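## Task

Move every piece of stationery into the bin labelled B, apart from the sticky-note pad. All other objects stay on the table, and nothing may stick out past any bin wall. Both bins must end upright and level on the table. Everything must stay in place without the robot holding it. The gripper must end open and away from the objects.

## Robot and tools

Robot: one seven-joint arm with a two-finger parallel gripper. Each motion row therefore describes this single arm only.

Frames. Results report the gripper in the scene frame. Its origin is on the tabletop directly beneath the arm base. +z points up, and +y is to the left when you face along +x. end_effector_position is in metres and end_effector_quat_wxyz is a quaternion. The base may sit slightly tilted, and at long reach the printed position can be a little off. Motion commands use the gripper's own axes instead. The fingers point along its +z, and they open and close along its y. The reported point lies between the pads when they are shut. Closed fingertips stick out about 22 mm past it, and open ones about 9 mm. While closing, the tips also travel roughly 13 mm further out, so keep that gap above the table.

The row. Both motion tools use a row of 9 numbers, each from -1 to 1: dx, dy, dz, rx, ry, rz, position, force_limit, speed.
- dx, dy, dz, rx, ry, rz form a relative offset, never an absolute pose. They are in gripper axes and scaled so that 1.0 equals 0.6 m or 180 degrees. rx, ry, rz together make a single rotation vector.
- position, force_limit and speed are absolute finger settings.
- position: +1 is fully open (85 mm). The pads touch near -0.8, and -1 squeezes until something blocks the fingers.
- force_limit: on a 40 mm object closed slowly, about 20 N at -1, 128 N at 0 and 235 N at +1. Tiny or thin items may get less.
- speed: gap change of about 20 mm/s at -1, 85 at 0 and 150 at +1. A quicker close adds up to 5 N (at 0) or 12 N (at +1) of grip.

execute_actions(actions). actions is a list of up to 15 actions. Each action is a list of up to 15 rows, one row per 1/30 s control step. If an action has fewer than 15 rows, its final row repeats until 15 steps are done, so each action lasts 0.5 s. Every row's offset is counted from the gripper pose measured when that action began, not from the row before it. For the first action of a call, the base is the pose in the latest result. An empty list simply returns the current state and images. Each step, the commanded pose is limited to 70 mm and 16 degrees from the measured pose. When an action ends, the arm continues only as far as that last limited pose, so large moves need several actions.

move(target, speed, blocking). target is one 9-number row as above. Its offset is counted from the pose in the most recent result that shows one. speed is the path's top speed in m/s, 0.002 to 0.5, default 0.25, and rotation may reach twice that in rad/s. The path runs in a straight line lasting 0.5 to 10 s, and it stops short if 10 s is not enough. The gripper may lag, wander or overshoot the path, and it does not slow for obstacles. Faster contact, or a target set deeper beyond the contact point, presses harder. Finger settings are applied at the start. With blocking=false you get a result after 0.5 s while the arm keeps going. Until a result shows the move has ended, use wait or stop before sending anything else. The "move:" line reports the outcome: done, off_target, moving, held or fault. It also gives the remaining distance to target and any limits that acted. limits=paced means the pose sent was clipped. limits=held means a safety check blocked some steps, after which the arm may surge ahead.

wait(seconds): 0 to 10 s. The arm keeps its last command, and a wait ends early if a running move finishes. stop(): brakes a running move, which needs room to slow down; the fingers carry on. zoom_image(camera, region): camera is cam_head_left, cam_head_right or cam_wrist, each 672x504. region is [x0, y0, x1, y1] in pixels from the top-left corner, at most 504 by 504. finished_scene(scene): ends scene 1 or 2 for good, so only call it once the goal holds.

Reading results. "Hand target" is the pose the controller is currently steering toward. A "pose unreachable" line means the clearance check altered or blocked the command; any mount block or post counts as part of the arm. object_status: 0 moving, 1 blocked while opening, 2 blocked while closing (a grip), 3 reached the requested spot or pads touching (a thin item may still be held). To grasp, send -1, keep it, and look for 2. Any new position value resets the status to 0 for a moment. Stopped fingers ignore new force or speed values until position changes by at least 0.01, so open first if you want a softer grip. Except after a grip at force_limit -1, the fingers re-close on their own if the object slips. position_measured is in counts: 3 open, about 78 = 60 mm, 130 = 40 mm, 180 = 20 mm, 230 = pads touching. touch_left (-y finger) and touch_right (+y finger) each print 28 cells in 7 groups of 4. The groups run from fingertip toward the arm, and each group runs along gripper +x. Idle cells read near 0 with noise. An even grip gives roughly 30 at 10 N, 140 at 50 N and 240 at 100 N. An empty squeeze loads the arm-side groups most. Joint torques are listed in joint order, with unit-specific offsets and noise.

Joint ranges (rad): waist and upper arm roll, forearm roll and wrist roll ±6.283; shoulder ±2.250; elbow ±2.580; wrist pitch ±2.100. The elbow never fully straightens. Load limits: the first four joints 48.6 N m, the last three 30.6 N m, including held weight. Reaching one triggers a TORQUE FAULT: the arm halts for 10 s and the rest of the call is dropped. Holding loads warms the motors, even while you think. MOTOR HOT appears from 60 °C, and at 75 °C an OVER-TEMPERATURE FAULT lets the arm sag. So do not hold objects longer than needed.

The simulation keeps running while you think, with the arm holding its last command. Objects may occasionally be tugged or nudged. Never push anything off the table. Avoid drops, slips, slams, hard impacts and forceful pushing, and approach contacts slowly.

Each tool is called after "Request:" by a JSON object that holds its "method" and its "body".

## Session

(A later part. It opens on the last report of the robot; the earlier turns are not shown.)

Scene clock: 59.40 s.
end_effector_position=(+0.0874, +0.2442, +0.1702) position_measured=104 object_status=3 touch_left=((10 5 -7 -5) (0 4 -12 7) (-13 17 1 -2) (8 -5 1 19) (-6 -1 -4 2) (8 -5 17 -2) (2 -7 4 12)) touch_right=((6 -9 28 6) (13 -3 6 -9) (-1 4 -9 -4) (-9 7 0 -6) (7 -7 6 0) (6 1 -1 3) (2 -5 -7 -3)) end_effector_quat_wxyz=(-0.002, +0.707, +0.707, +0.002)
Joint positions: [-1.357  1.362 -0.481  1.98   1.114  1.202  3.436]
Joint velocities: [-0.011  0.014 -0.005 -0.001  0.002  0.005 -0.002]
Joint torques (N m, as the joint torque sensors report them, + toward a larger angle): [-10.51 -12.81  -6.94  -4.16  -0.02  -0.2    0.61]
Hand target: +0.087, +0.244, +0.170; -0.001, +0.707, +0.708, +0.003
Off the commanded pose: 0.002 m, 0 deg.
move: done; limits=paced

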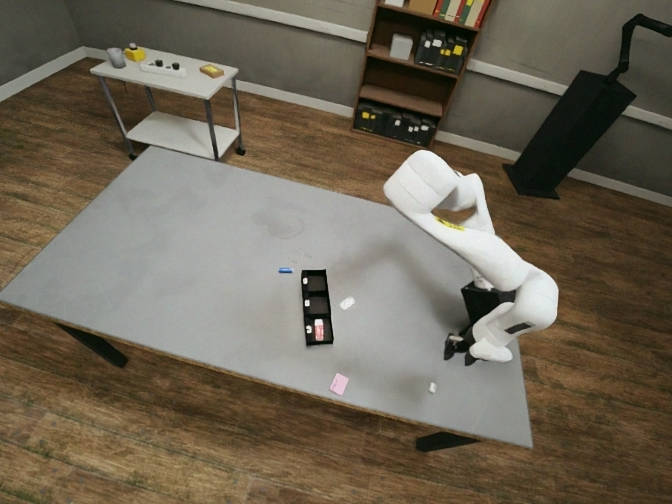

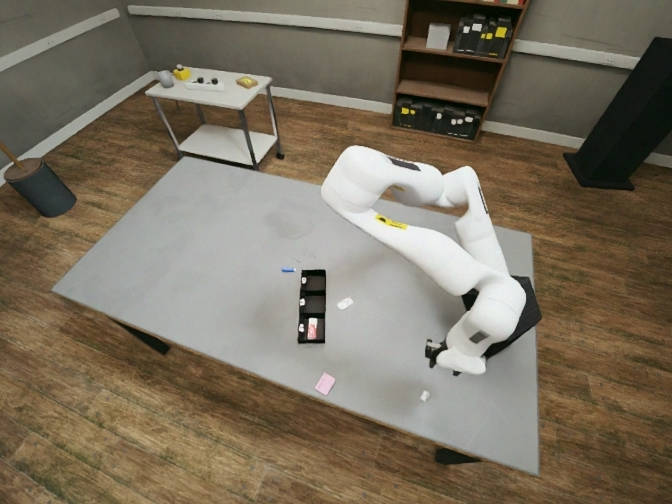

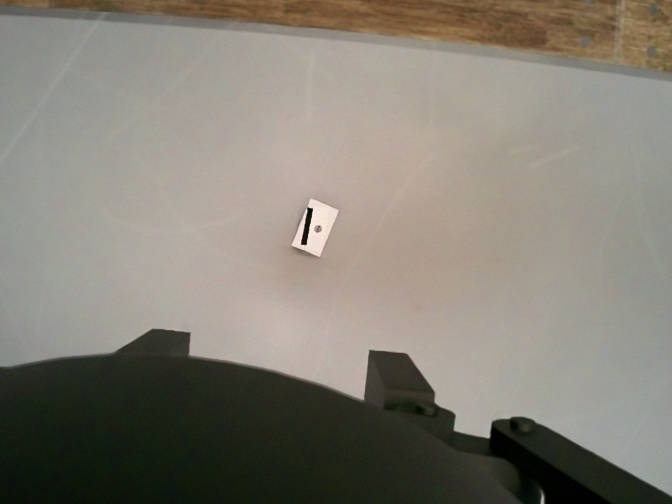

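Request:
{"method": "move", "body": {"target": [0.05,0.003,0.18,0,0,0.085,0.2,-0.6,0]}}

Scene clock: 63.90 s.
end_effector_position=(+0.0894, +0.2745, +0.0624) position_measured=104 object_status=3 touch_left=((7 1 -6 -9) (-5 6 -3 -1) (-10 9 -1 -4) (9 0 -3 27) (-2 -1 -2 11) (7 -14 22 9) (0 -7 -5 6)) touch_right=((11 1 -18 1) (2 6 7 -11) (-8 4 -17 3) (4 24 2 -6) (2 2 -4 2) (1 4 -4 -1) (6 -12 -4 -8)) end_effector_quat_wxyz=(-0.002, +0.795, +0.607, +0.002)
Joint positions: [-1.279  1.541 -0.295  1.917  1.328  1.056  3.141]
Joint velocities: [ 0.     0.004  0.002 -0.001 -0.001 -0.001 -0.002]
Joint torques (N m, as the joint torque sensors report them, + toward a larger angle): [-11.44 -13.13  -7.13  -2.05   0.08  -0.18   0.41]
Hand target: +0.089, +0.274, +0.062; -0.002, +0.795, +0.607, +0.002
Off the commanded pose: 0.000 m, 0 deg.
move: done

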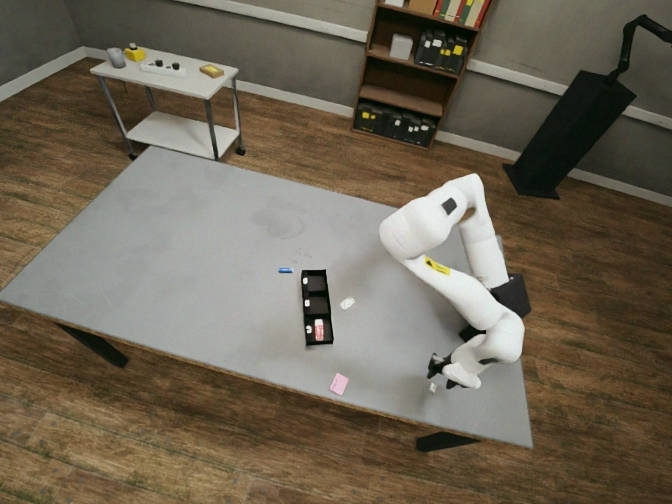

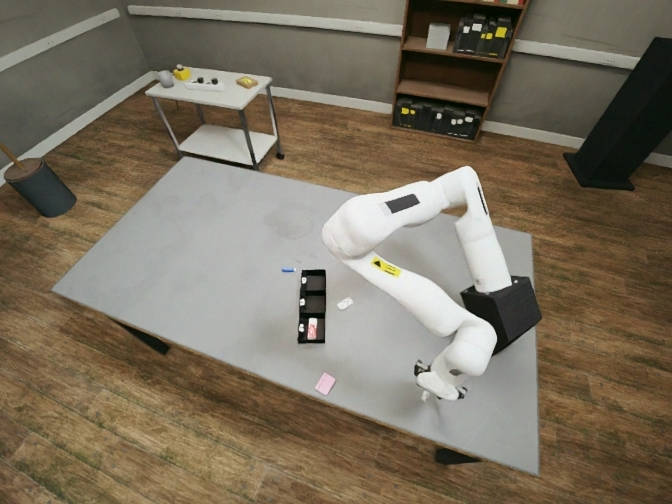

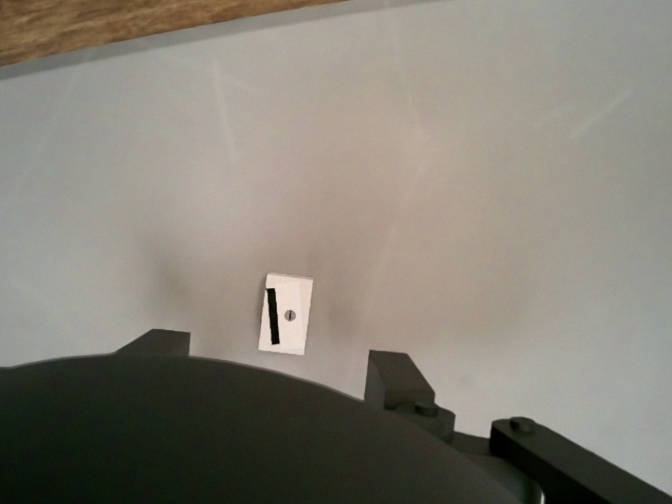

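Request:
{"method": "move", "body": {"target": [0.022,-0.002,0.061,0,0,0,0.2,-0.6,0], "speed": 0.1}}

Request:
{"method": "move", "body": {"target": [0,0,0,0,0,0,-1,-0.6,0]}}

Request:
{"method": "move", "body": {"target": [0,0,-0.1,0,0,0,-1,-0.6,0]}}

Scene clock: 67.40 s.
end_effector_position=(+0.0920, +0.2878, +0.0261) position_measured=104 object_status=3 touch_left=((5 3 -4 0) (-4 2 -4 1) (1 5 -3 11) (-2 -1 -4 13) (3 0 7 0) (1 -7 13 10) (-2 -5 1 -8)) touch_right=((-7 0 16 5) (-4 -1 -1 -11) (3 12 1 -6) (2 -2 3 0) (-6 -11 9 9) (-12 7 5 3) (7 -8 -12 9)) end_effector_quat_wxyz=(-0.002, +0.795, +0.607, +0.002)
Joint positions: [-1.239  1.603 -0.243  1.864  1.39   1.026  3.153]
Joint velocities: [ 0.001  0.004  0.002  0.    -0.001 -0.003 -0.   ]
Joint torques (N m, as the joint torque sensors report them, + toward a larger angle): [-11.73 -14.16  -7.29  -1.58   0.12  -0.27   0.4 ]
Hand target: +0.092, +0.288, +0.026; -0.002, +0.795, +0.607, +0.002
Off the commanded pose: 0.000 m, 0 deg.
move: done

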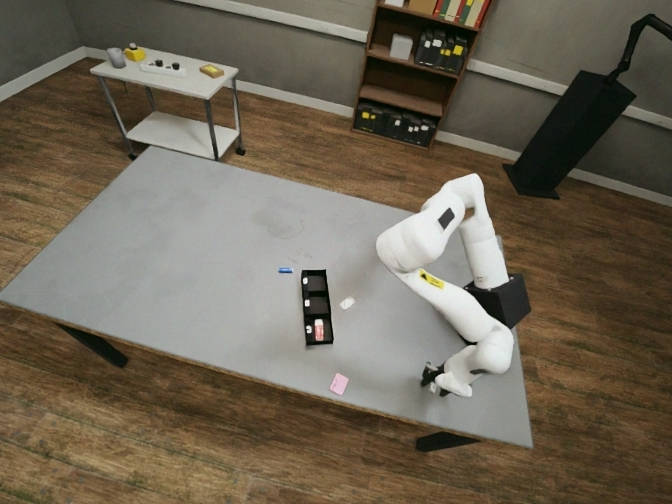

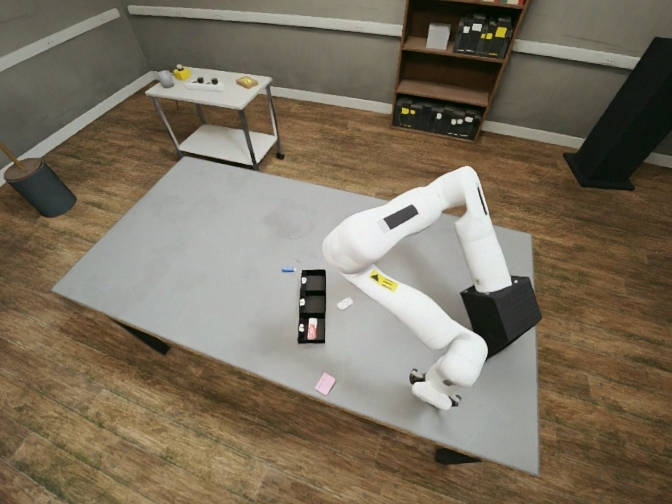

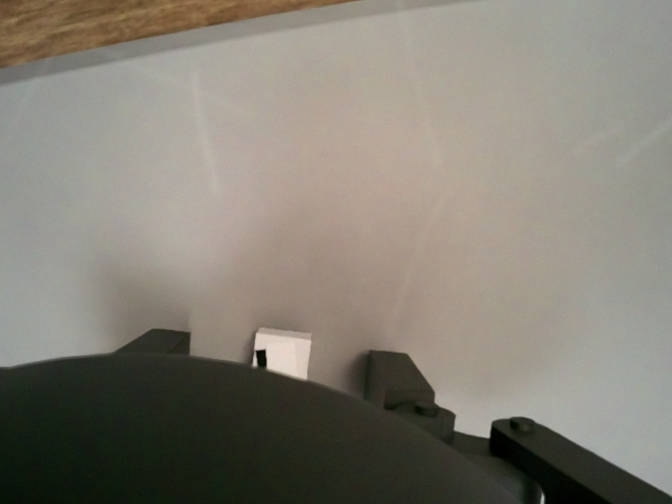

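Scene clock: 68.10 s.
end_effector_position=(+0.0919, +0.2878, +0.0262) position_measured=198 object_status=2 touch_left=((341 467 844 801) (38 110 127 96) (-4 -5 3 7) (10 -6 -2 10) (-1 3 -3 13) (5 -7 10 2) (12 2 2 2)) touch_right=((319 735 579 640) (56 96 111 121) (-2 1 -16 -1) (4 0 0 0) (-7 11 11 -2) (3 7 2 -5) (10 4 -14 -6)) end_effector_quat_wxyz=(-0.002, +0.795, +0.607, +0.002)
Joint positions: [-1.24   1.603 -0.244  1.864  1.39   1.026  3.153]
Joint velocities: [ 0.     0.    -0.001  0.     0.001  0.001 -0.001]
Joint torques (N m, as the joint torque sensors report them, + toward a larger angle): [-11.68 -13.78  -7.14  -1.52   0.07  -0.14   0.36]
Hand target: +0.092, +0.288, +0.026; -0.002, +0.795, +0.607, +0.002
Off the commanded pose: 0.000 m, 0 deg.
move: done

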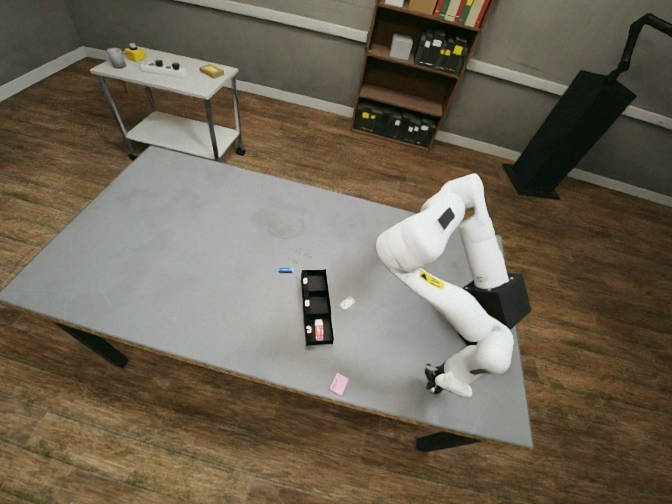

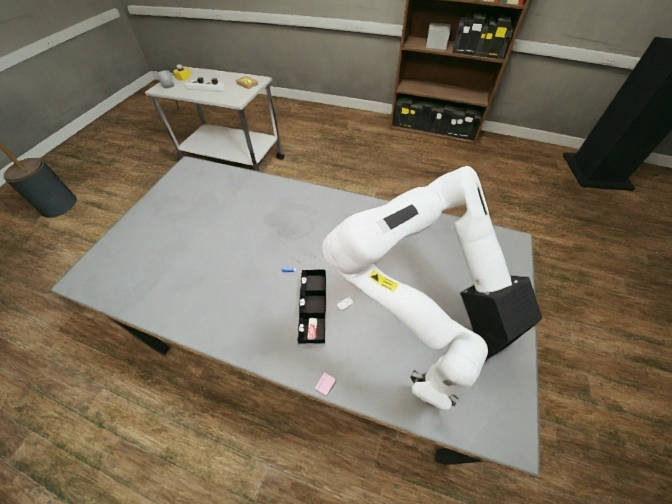

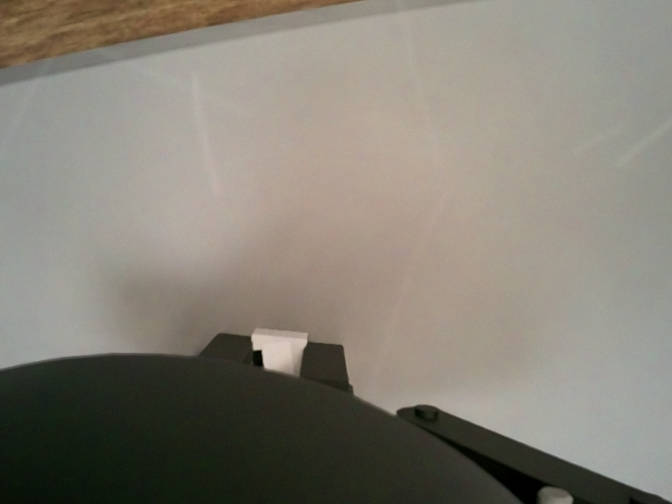

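Scene clock: 68.83 s.
end_effector_position=(+0.0918, +0.2875, +0.0860) position_measured=198 object_status=2 touch_left=((347 461 835 803) (30 105 115 104) (-8 4 -2 -3) (10 3 2 9) (4 -2 7 -9) (2 -5 16 -3) (1 1 1 5)) touch_right=((317 727 581 637) (64 110 112 114) (-1 5 6 -9) (12 -12 -8 9) (-14 -9 11 -10) (-8 17 5 3) (-3 -11 0 8)) end_effector_quat_wxyz=(-0.002, +0.795, +0.607, +0.002)
Joint positions: [-1.294  1.51  -0.326  1.874  1.264  1.096  3.208]
Joint velocities: [-0.001 -0.005 -0.    -0.     0.     0.003 -0.002]
Joint torques (N m, as the joint torque sensors report them, + toward a larger angle): [-11.67 -14.2   -7.23  -2.69  -0.1    0.02   0.35]
Hand target: +0.092, +0.288, +0.086; -0.002, +0.795, +0.607, +0.002
Off the commanded pose: 0.000 m, 0 deg.
move: done

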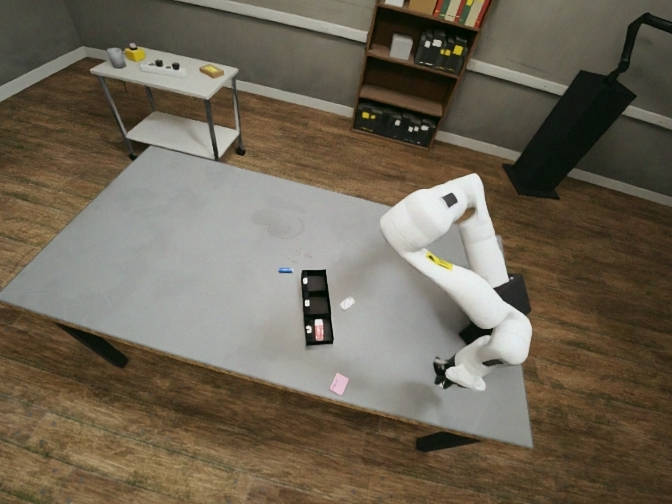

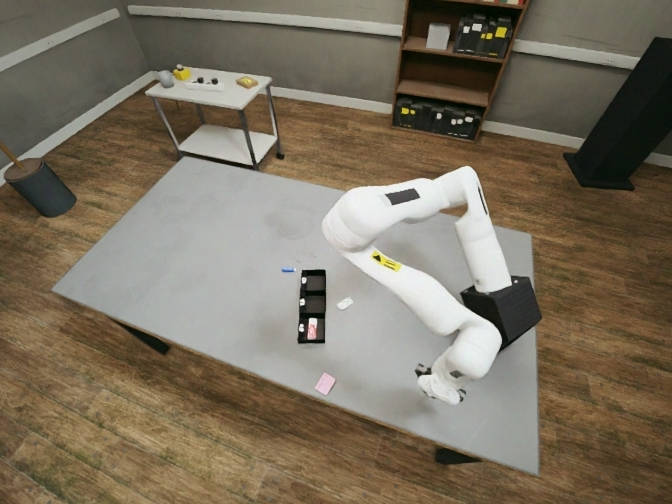

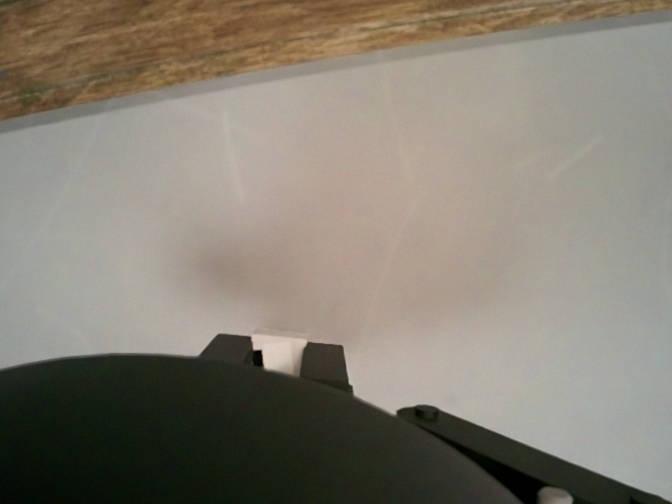

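Request:
{"method": "move", "body": {"target": [0.037,0.65,0,0,0,-0.19,-1,-0.6,0], "speed": 0.35}}

Request:
{"method": "move", "body": {"target": [0,0,0.066,0,0,0,-1,-0.6,0], "speed": 0.07}}

Scene clock: 76.10 s.
end_effector_position=(+0.4738, +0.2040, +0.0861) position_measured=198 object_status=2 touch_left=((336 461 843 804) (42 109 124 104) (-4 15 -4 1) (19 2 -8 14) (2 0 0 5) (-2 0 20 6) (2 3 -3 2)) touch_right=((311 728 568 625) (60 102 118 119) (-5 0 -9 13) (-5 2 -9 -4) (1 -3 -3 -7) (1 13 9 -11) (5 -14 -4 -4)) end_effector_quat_wxyz=(-0.000, +0.581, +0.814, +0.003)
Joint positions: [-0.751  0.881 -0.214  1.776  1.256  1.149  4.752]
Joint velocities: [ 0.005 -0.001  0.006 -0.002 -0.002 -0.003  0.001]
Joint torques (N m, as the joint torque sensors report them, + toward a larger angle): [-15.6  -12.69  -7.83  -2.61  -0.05  -0.3    0.49]
Hand target: +0.474, +0.204, +0.086; -0.000, +0.581, +0.814, +0.003
Off the commanded pose: 0.002 m, 0 deg.
move: done

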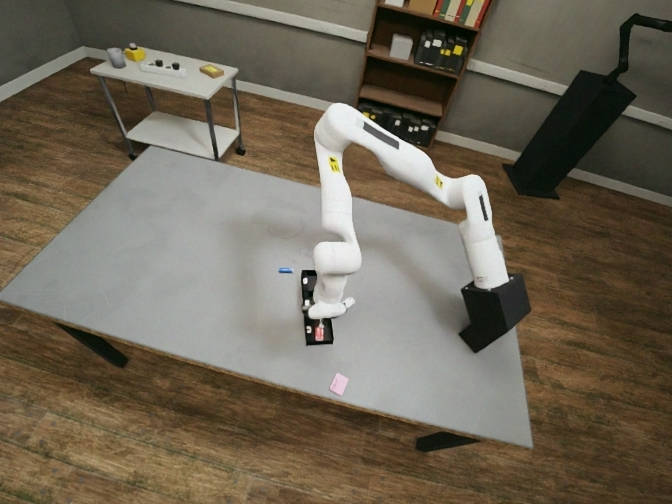

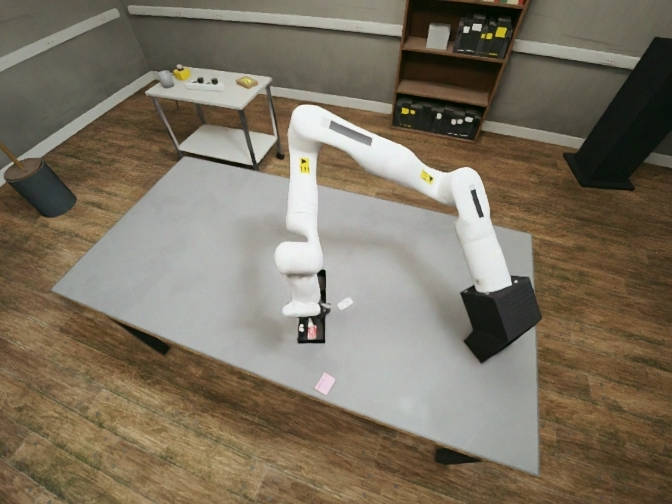

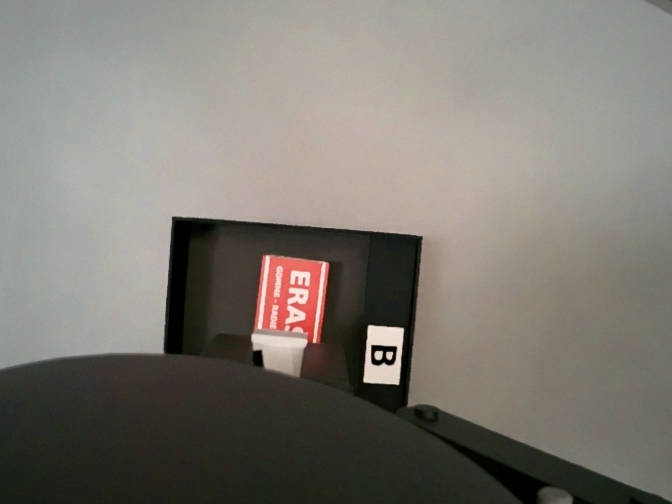

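Scene clock: 76.93 s.
end_effector_position=(+0.4739, +0.2042, +0.0466) position_measured=198 object_status=2 touch_left=((343 465 851 805) (35 116 123 113) (-2 -1 2 -3) (4 10 -3 11) (2 5 7 9) (2 -7 10 19) (11 -1 -10 -4)) touch_right=((323 726 579 639) (73 111 114 122) (-12 4 -6 -3) (3 7 -2 13) (0 -9 5 -3) (-3 -5 14 13) (14 -11 -7 -5)) end_effector_quat_wxyz=(-0.000, +0.581, +0.814, +0.003)
Joint positions: [-0.706  0.933 -0.182  1.772  1.324  1.091  4.725]
Joint velocities: [ 0.001  0.003  0.001 -0.    -0.001 -0.002 -0.001]
Joint torques (N m, as the joint torque sensors report them, + toward a larger angle): [-15.43 -13.91  -7.91  -2.05   0.02  -0.39   0.34]
Hand target: +0.474, +0.204, +0.046; -0.000, +0.581, +0.814, +0.003
Off the commanded pose: 0.000 m, 0 deg.
move: done

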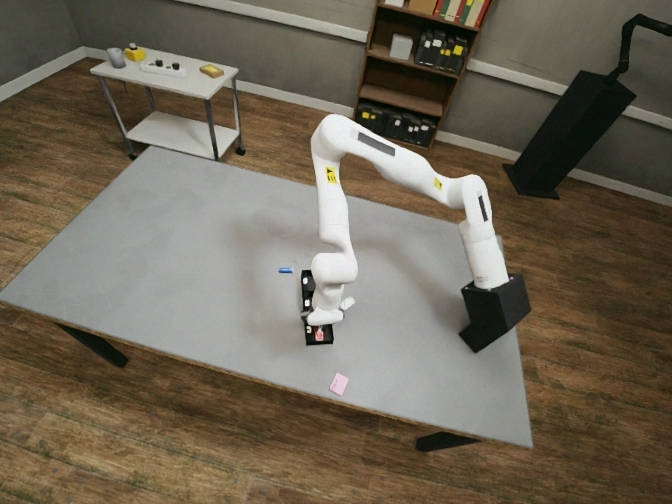

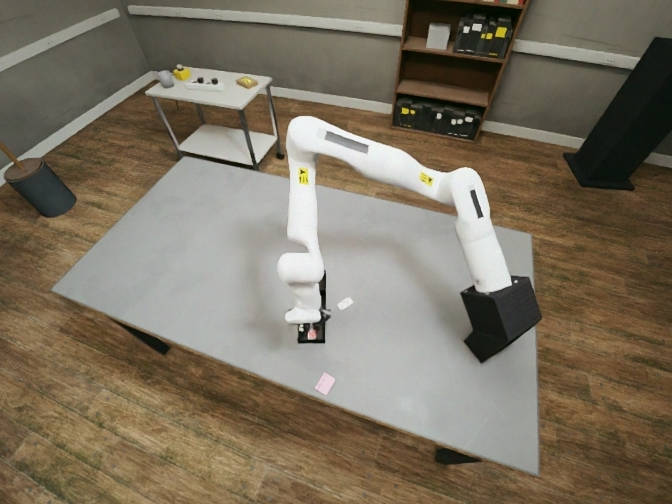

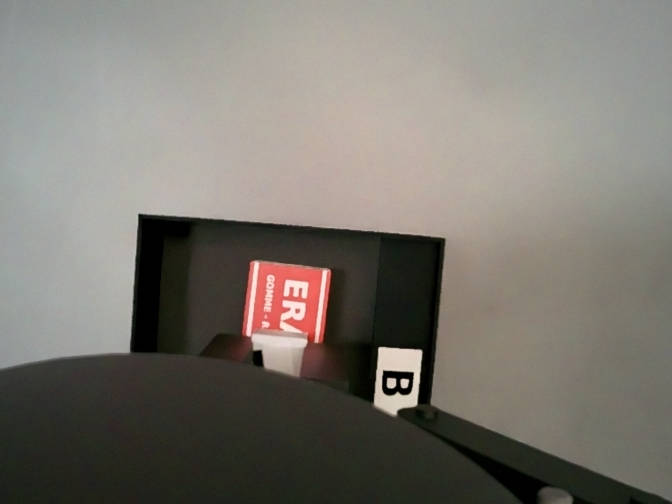

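Request:
{"method": "move", "body": {"target": [0,0,0.002,0,0,0,-0.33,-0.9,-0.8]}}

Request:
{"method": "move", "body": {"target": [0,0,-0.07,0,0,0,-0.33,-0.9,0]}}

Request:
{"method": "move", "body": {"target": [-0.24,-0.1,-0.33,0,0,0,-0.33,-0.9,0], "speed": 0.4}}

Scene clock: 81.77 s.
end_effector_position=(+0.4739, +0.2042, +0.0454) position_measured=171 object_status=3 touch_left=((5 -6 -4 -5) (-5 -3 -3 0) (0 0 -10 -1) (1 3 5 16) (3 1 1 0) (4 -15 21 -6) (1 1 -2 -3)) touch_right=((11 2 -1 5) (5 -15 2 11) (-2 -2 -7 -5) (3 1 -5 16) (-9 -7 9 -12) (3 -6 11 -6) (5 -10 3 7)) end_effector_quat_wxyz=(-0.000, +0.581, +0.814, +0.003)
Joint positions: [-0.705  0.934 -0.181  1.771  1.326  1.089  4.724]
Joint velocities: [ 0.     0.     0.001 -0.     0.    -0.    -0.001]
Joint torques (N m, as the joint torque sensors report them, + toward a larger angle): [-15.38 -13.    -7.75  -2.1   -0.04  -0.34   0.39]
Hand target: +0.474, +0.204, +0.045; -0.000, +0.581, +0.814, +0.003
Off the commanded pose: 0.000 m, 0 deg.
move: done

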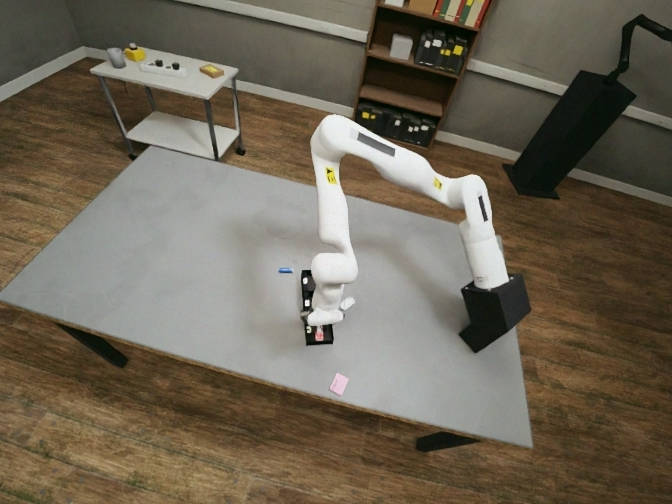

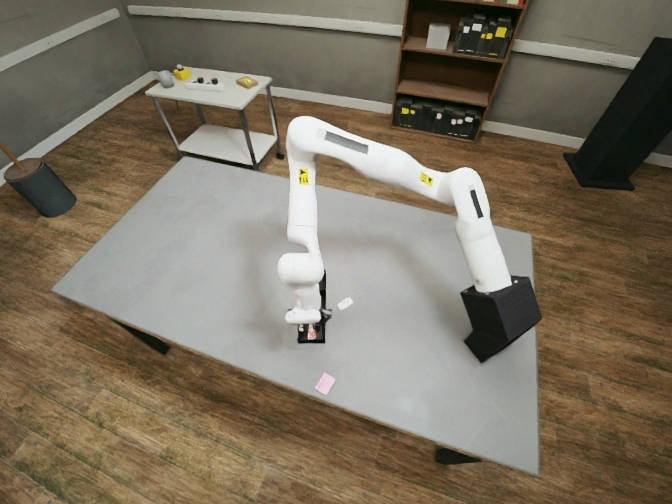

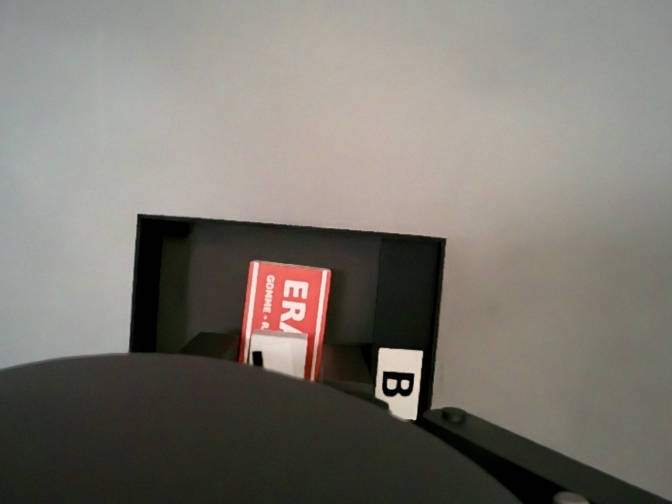

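Scene clock: 82.47 s.
end_effector_position=(+0.4738, +0.2039, +0.0872) position_measured=171 object_status=3 touch_left=((6 0 -3 -7) (2 2 6 -4) (-7 11 -2 -3) (3 -3 3 12) (0 -5 -4 7) (-2 -8 11 2) (3 -4 -2 1)) touch_right=((9 -1 0 1) (3 -2 -1 -10) (10 -5 -9 -11) (8 -9 3 -5) (-14 3 6 -2) (-10 13 1 2) (-8 -10 0 1)) end_effector_quat_wxyz=(-0.000, +0.581, +0.814, +0.003)
Joint positions: [-0.753  0.879 -0.214  1.775  1.253  1.15   4.753]
Joint velocities: [-0.001 -0.003 -0.003  0.     0.002  0.     0.   ]
Joint torques (N m, as the joint torque sensors report them, + toward a larger angle): [-15.33 -12.82  -7.88  -2.69   0.11  -0.42   0.41]
Hand target: +0.474, +0.204, +0.087; -0.000, +0.581, +0.814, +0.003
Off the commanded pose: 0.000 m, 0 deg.
move: done

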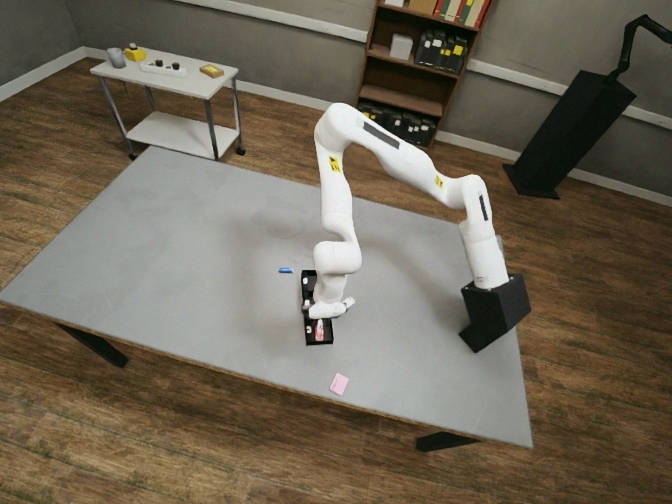

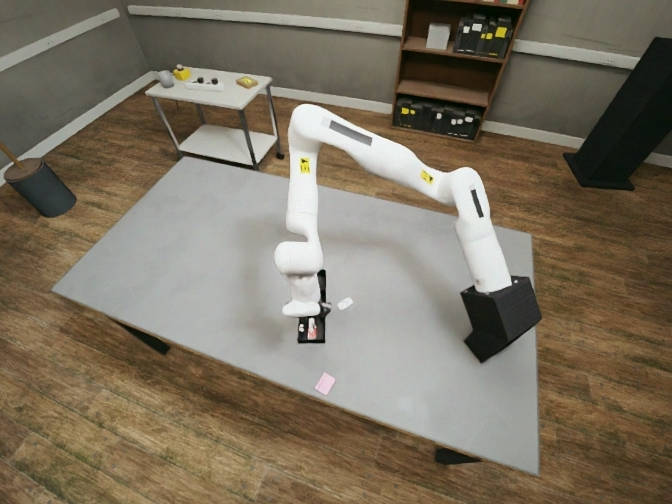

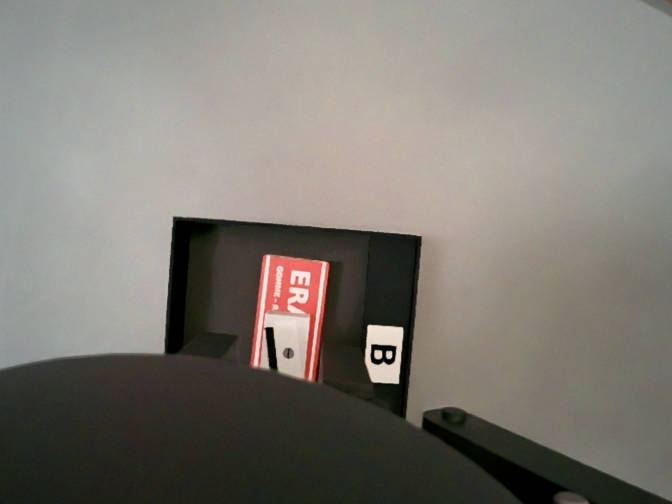

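Scene clock: 83.70 s.
end_effector_position=(+0.4630, +0.0475, +0.2845) position_measured=171 object_status=3 touch_left=((7 3 -5 -3) (2 -1 3 11) (-3 -1 10 2) (13 -4 3 21) (-7 -4 2 14) (4 -4 11 -2) (-4 5 -4 2)) touch_right=((8 2 11 12) (-2 -1 0 -8) (-6 3 -7 -7) (6 10 -1 -17) (1 -4 9 -5) (-1 9 14 8) (-3 -7 -17 1)) end_effector_quat_wxyz=(-0.000, +0.582, +0.814, +0.003)
Joint positions: [-0.886  0.324 -0.362  1.974  0.901  1.453  4.952]
Joint velocities: [-0.    -0.005 -0.002  0.    -0.    -0.001 -0.002]
Joint torques (N m, as the joint torque sensors report them, + toward a larger angle): [-9.71 -7.14 -6.58 -5.68  0.   -0.2   0.41]
Hand target: +0.463, +0.047, +0.285; -0.000, +0.582, +0.813, +0.003
Off the commanded pose: 0.000 m, 0 deg.
move: done

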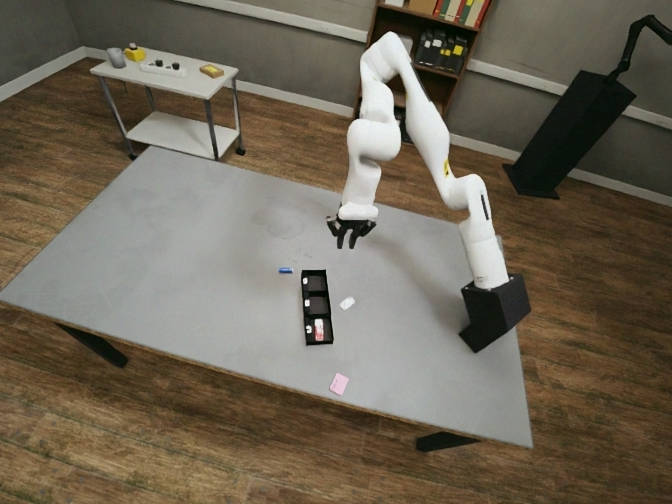

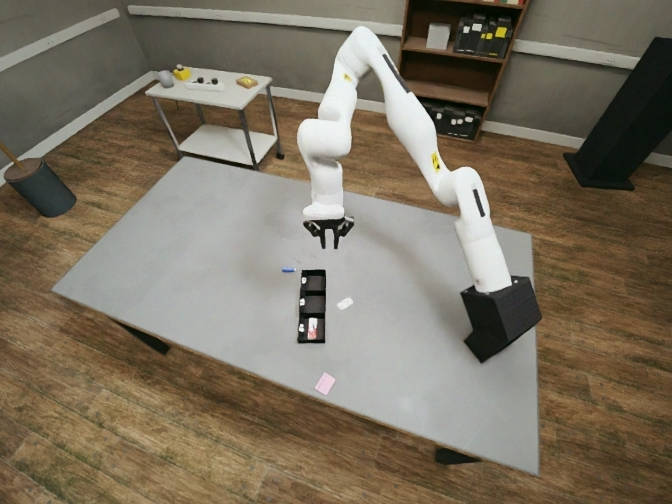

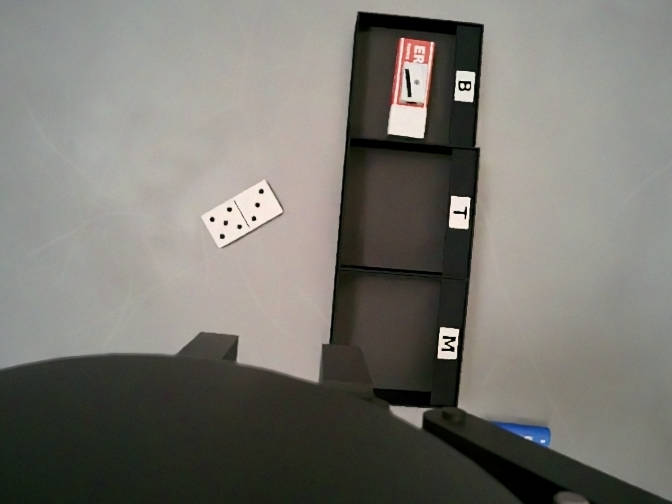

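Request:
{"method": "finished_scene", "body": {"scene": 1}}

The scene is finished: the task was done.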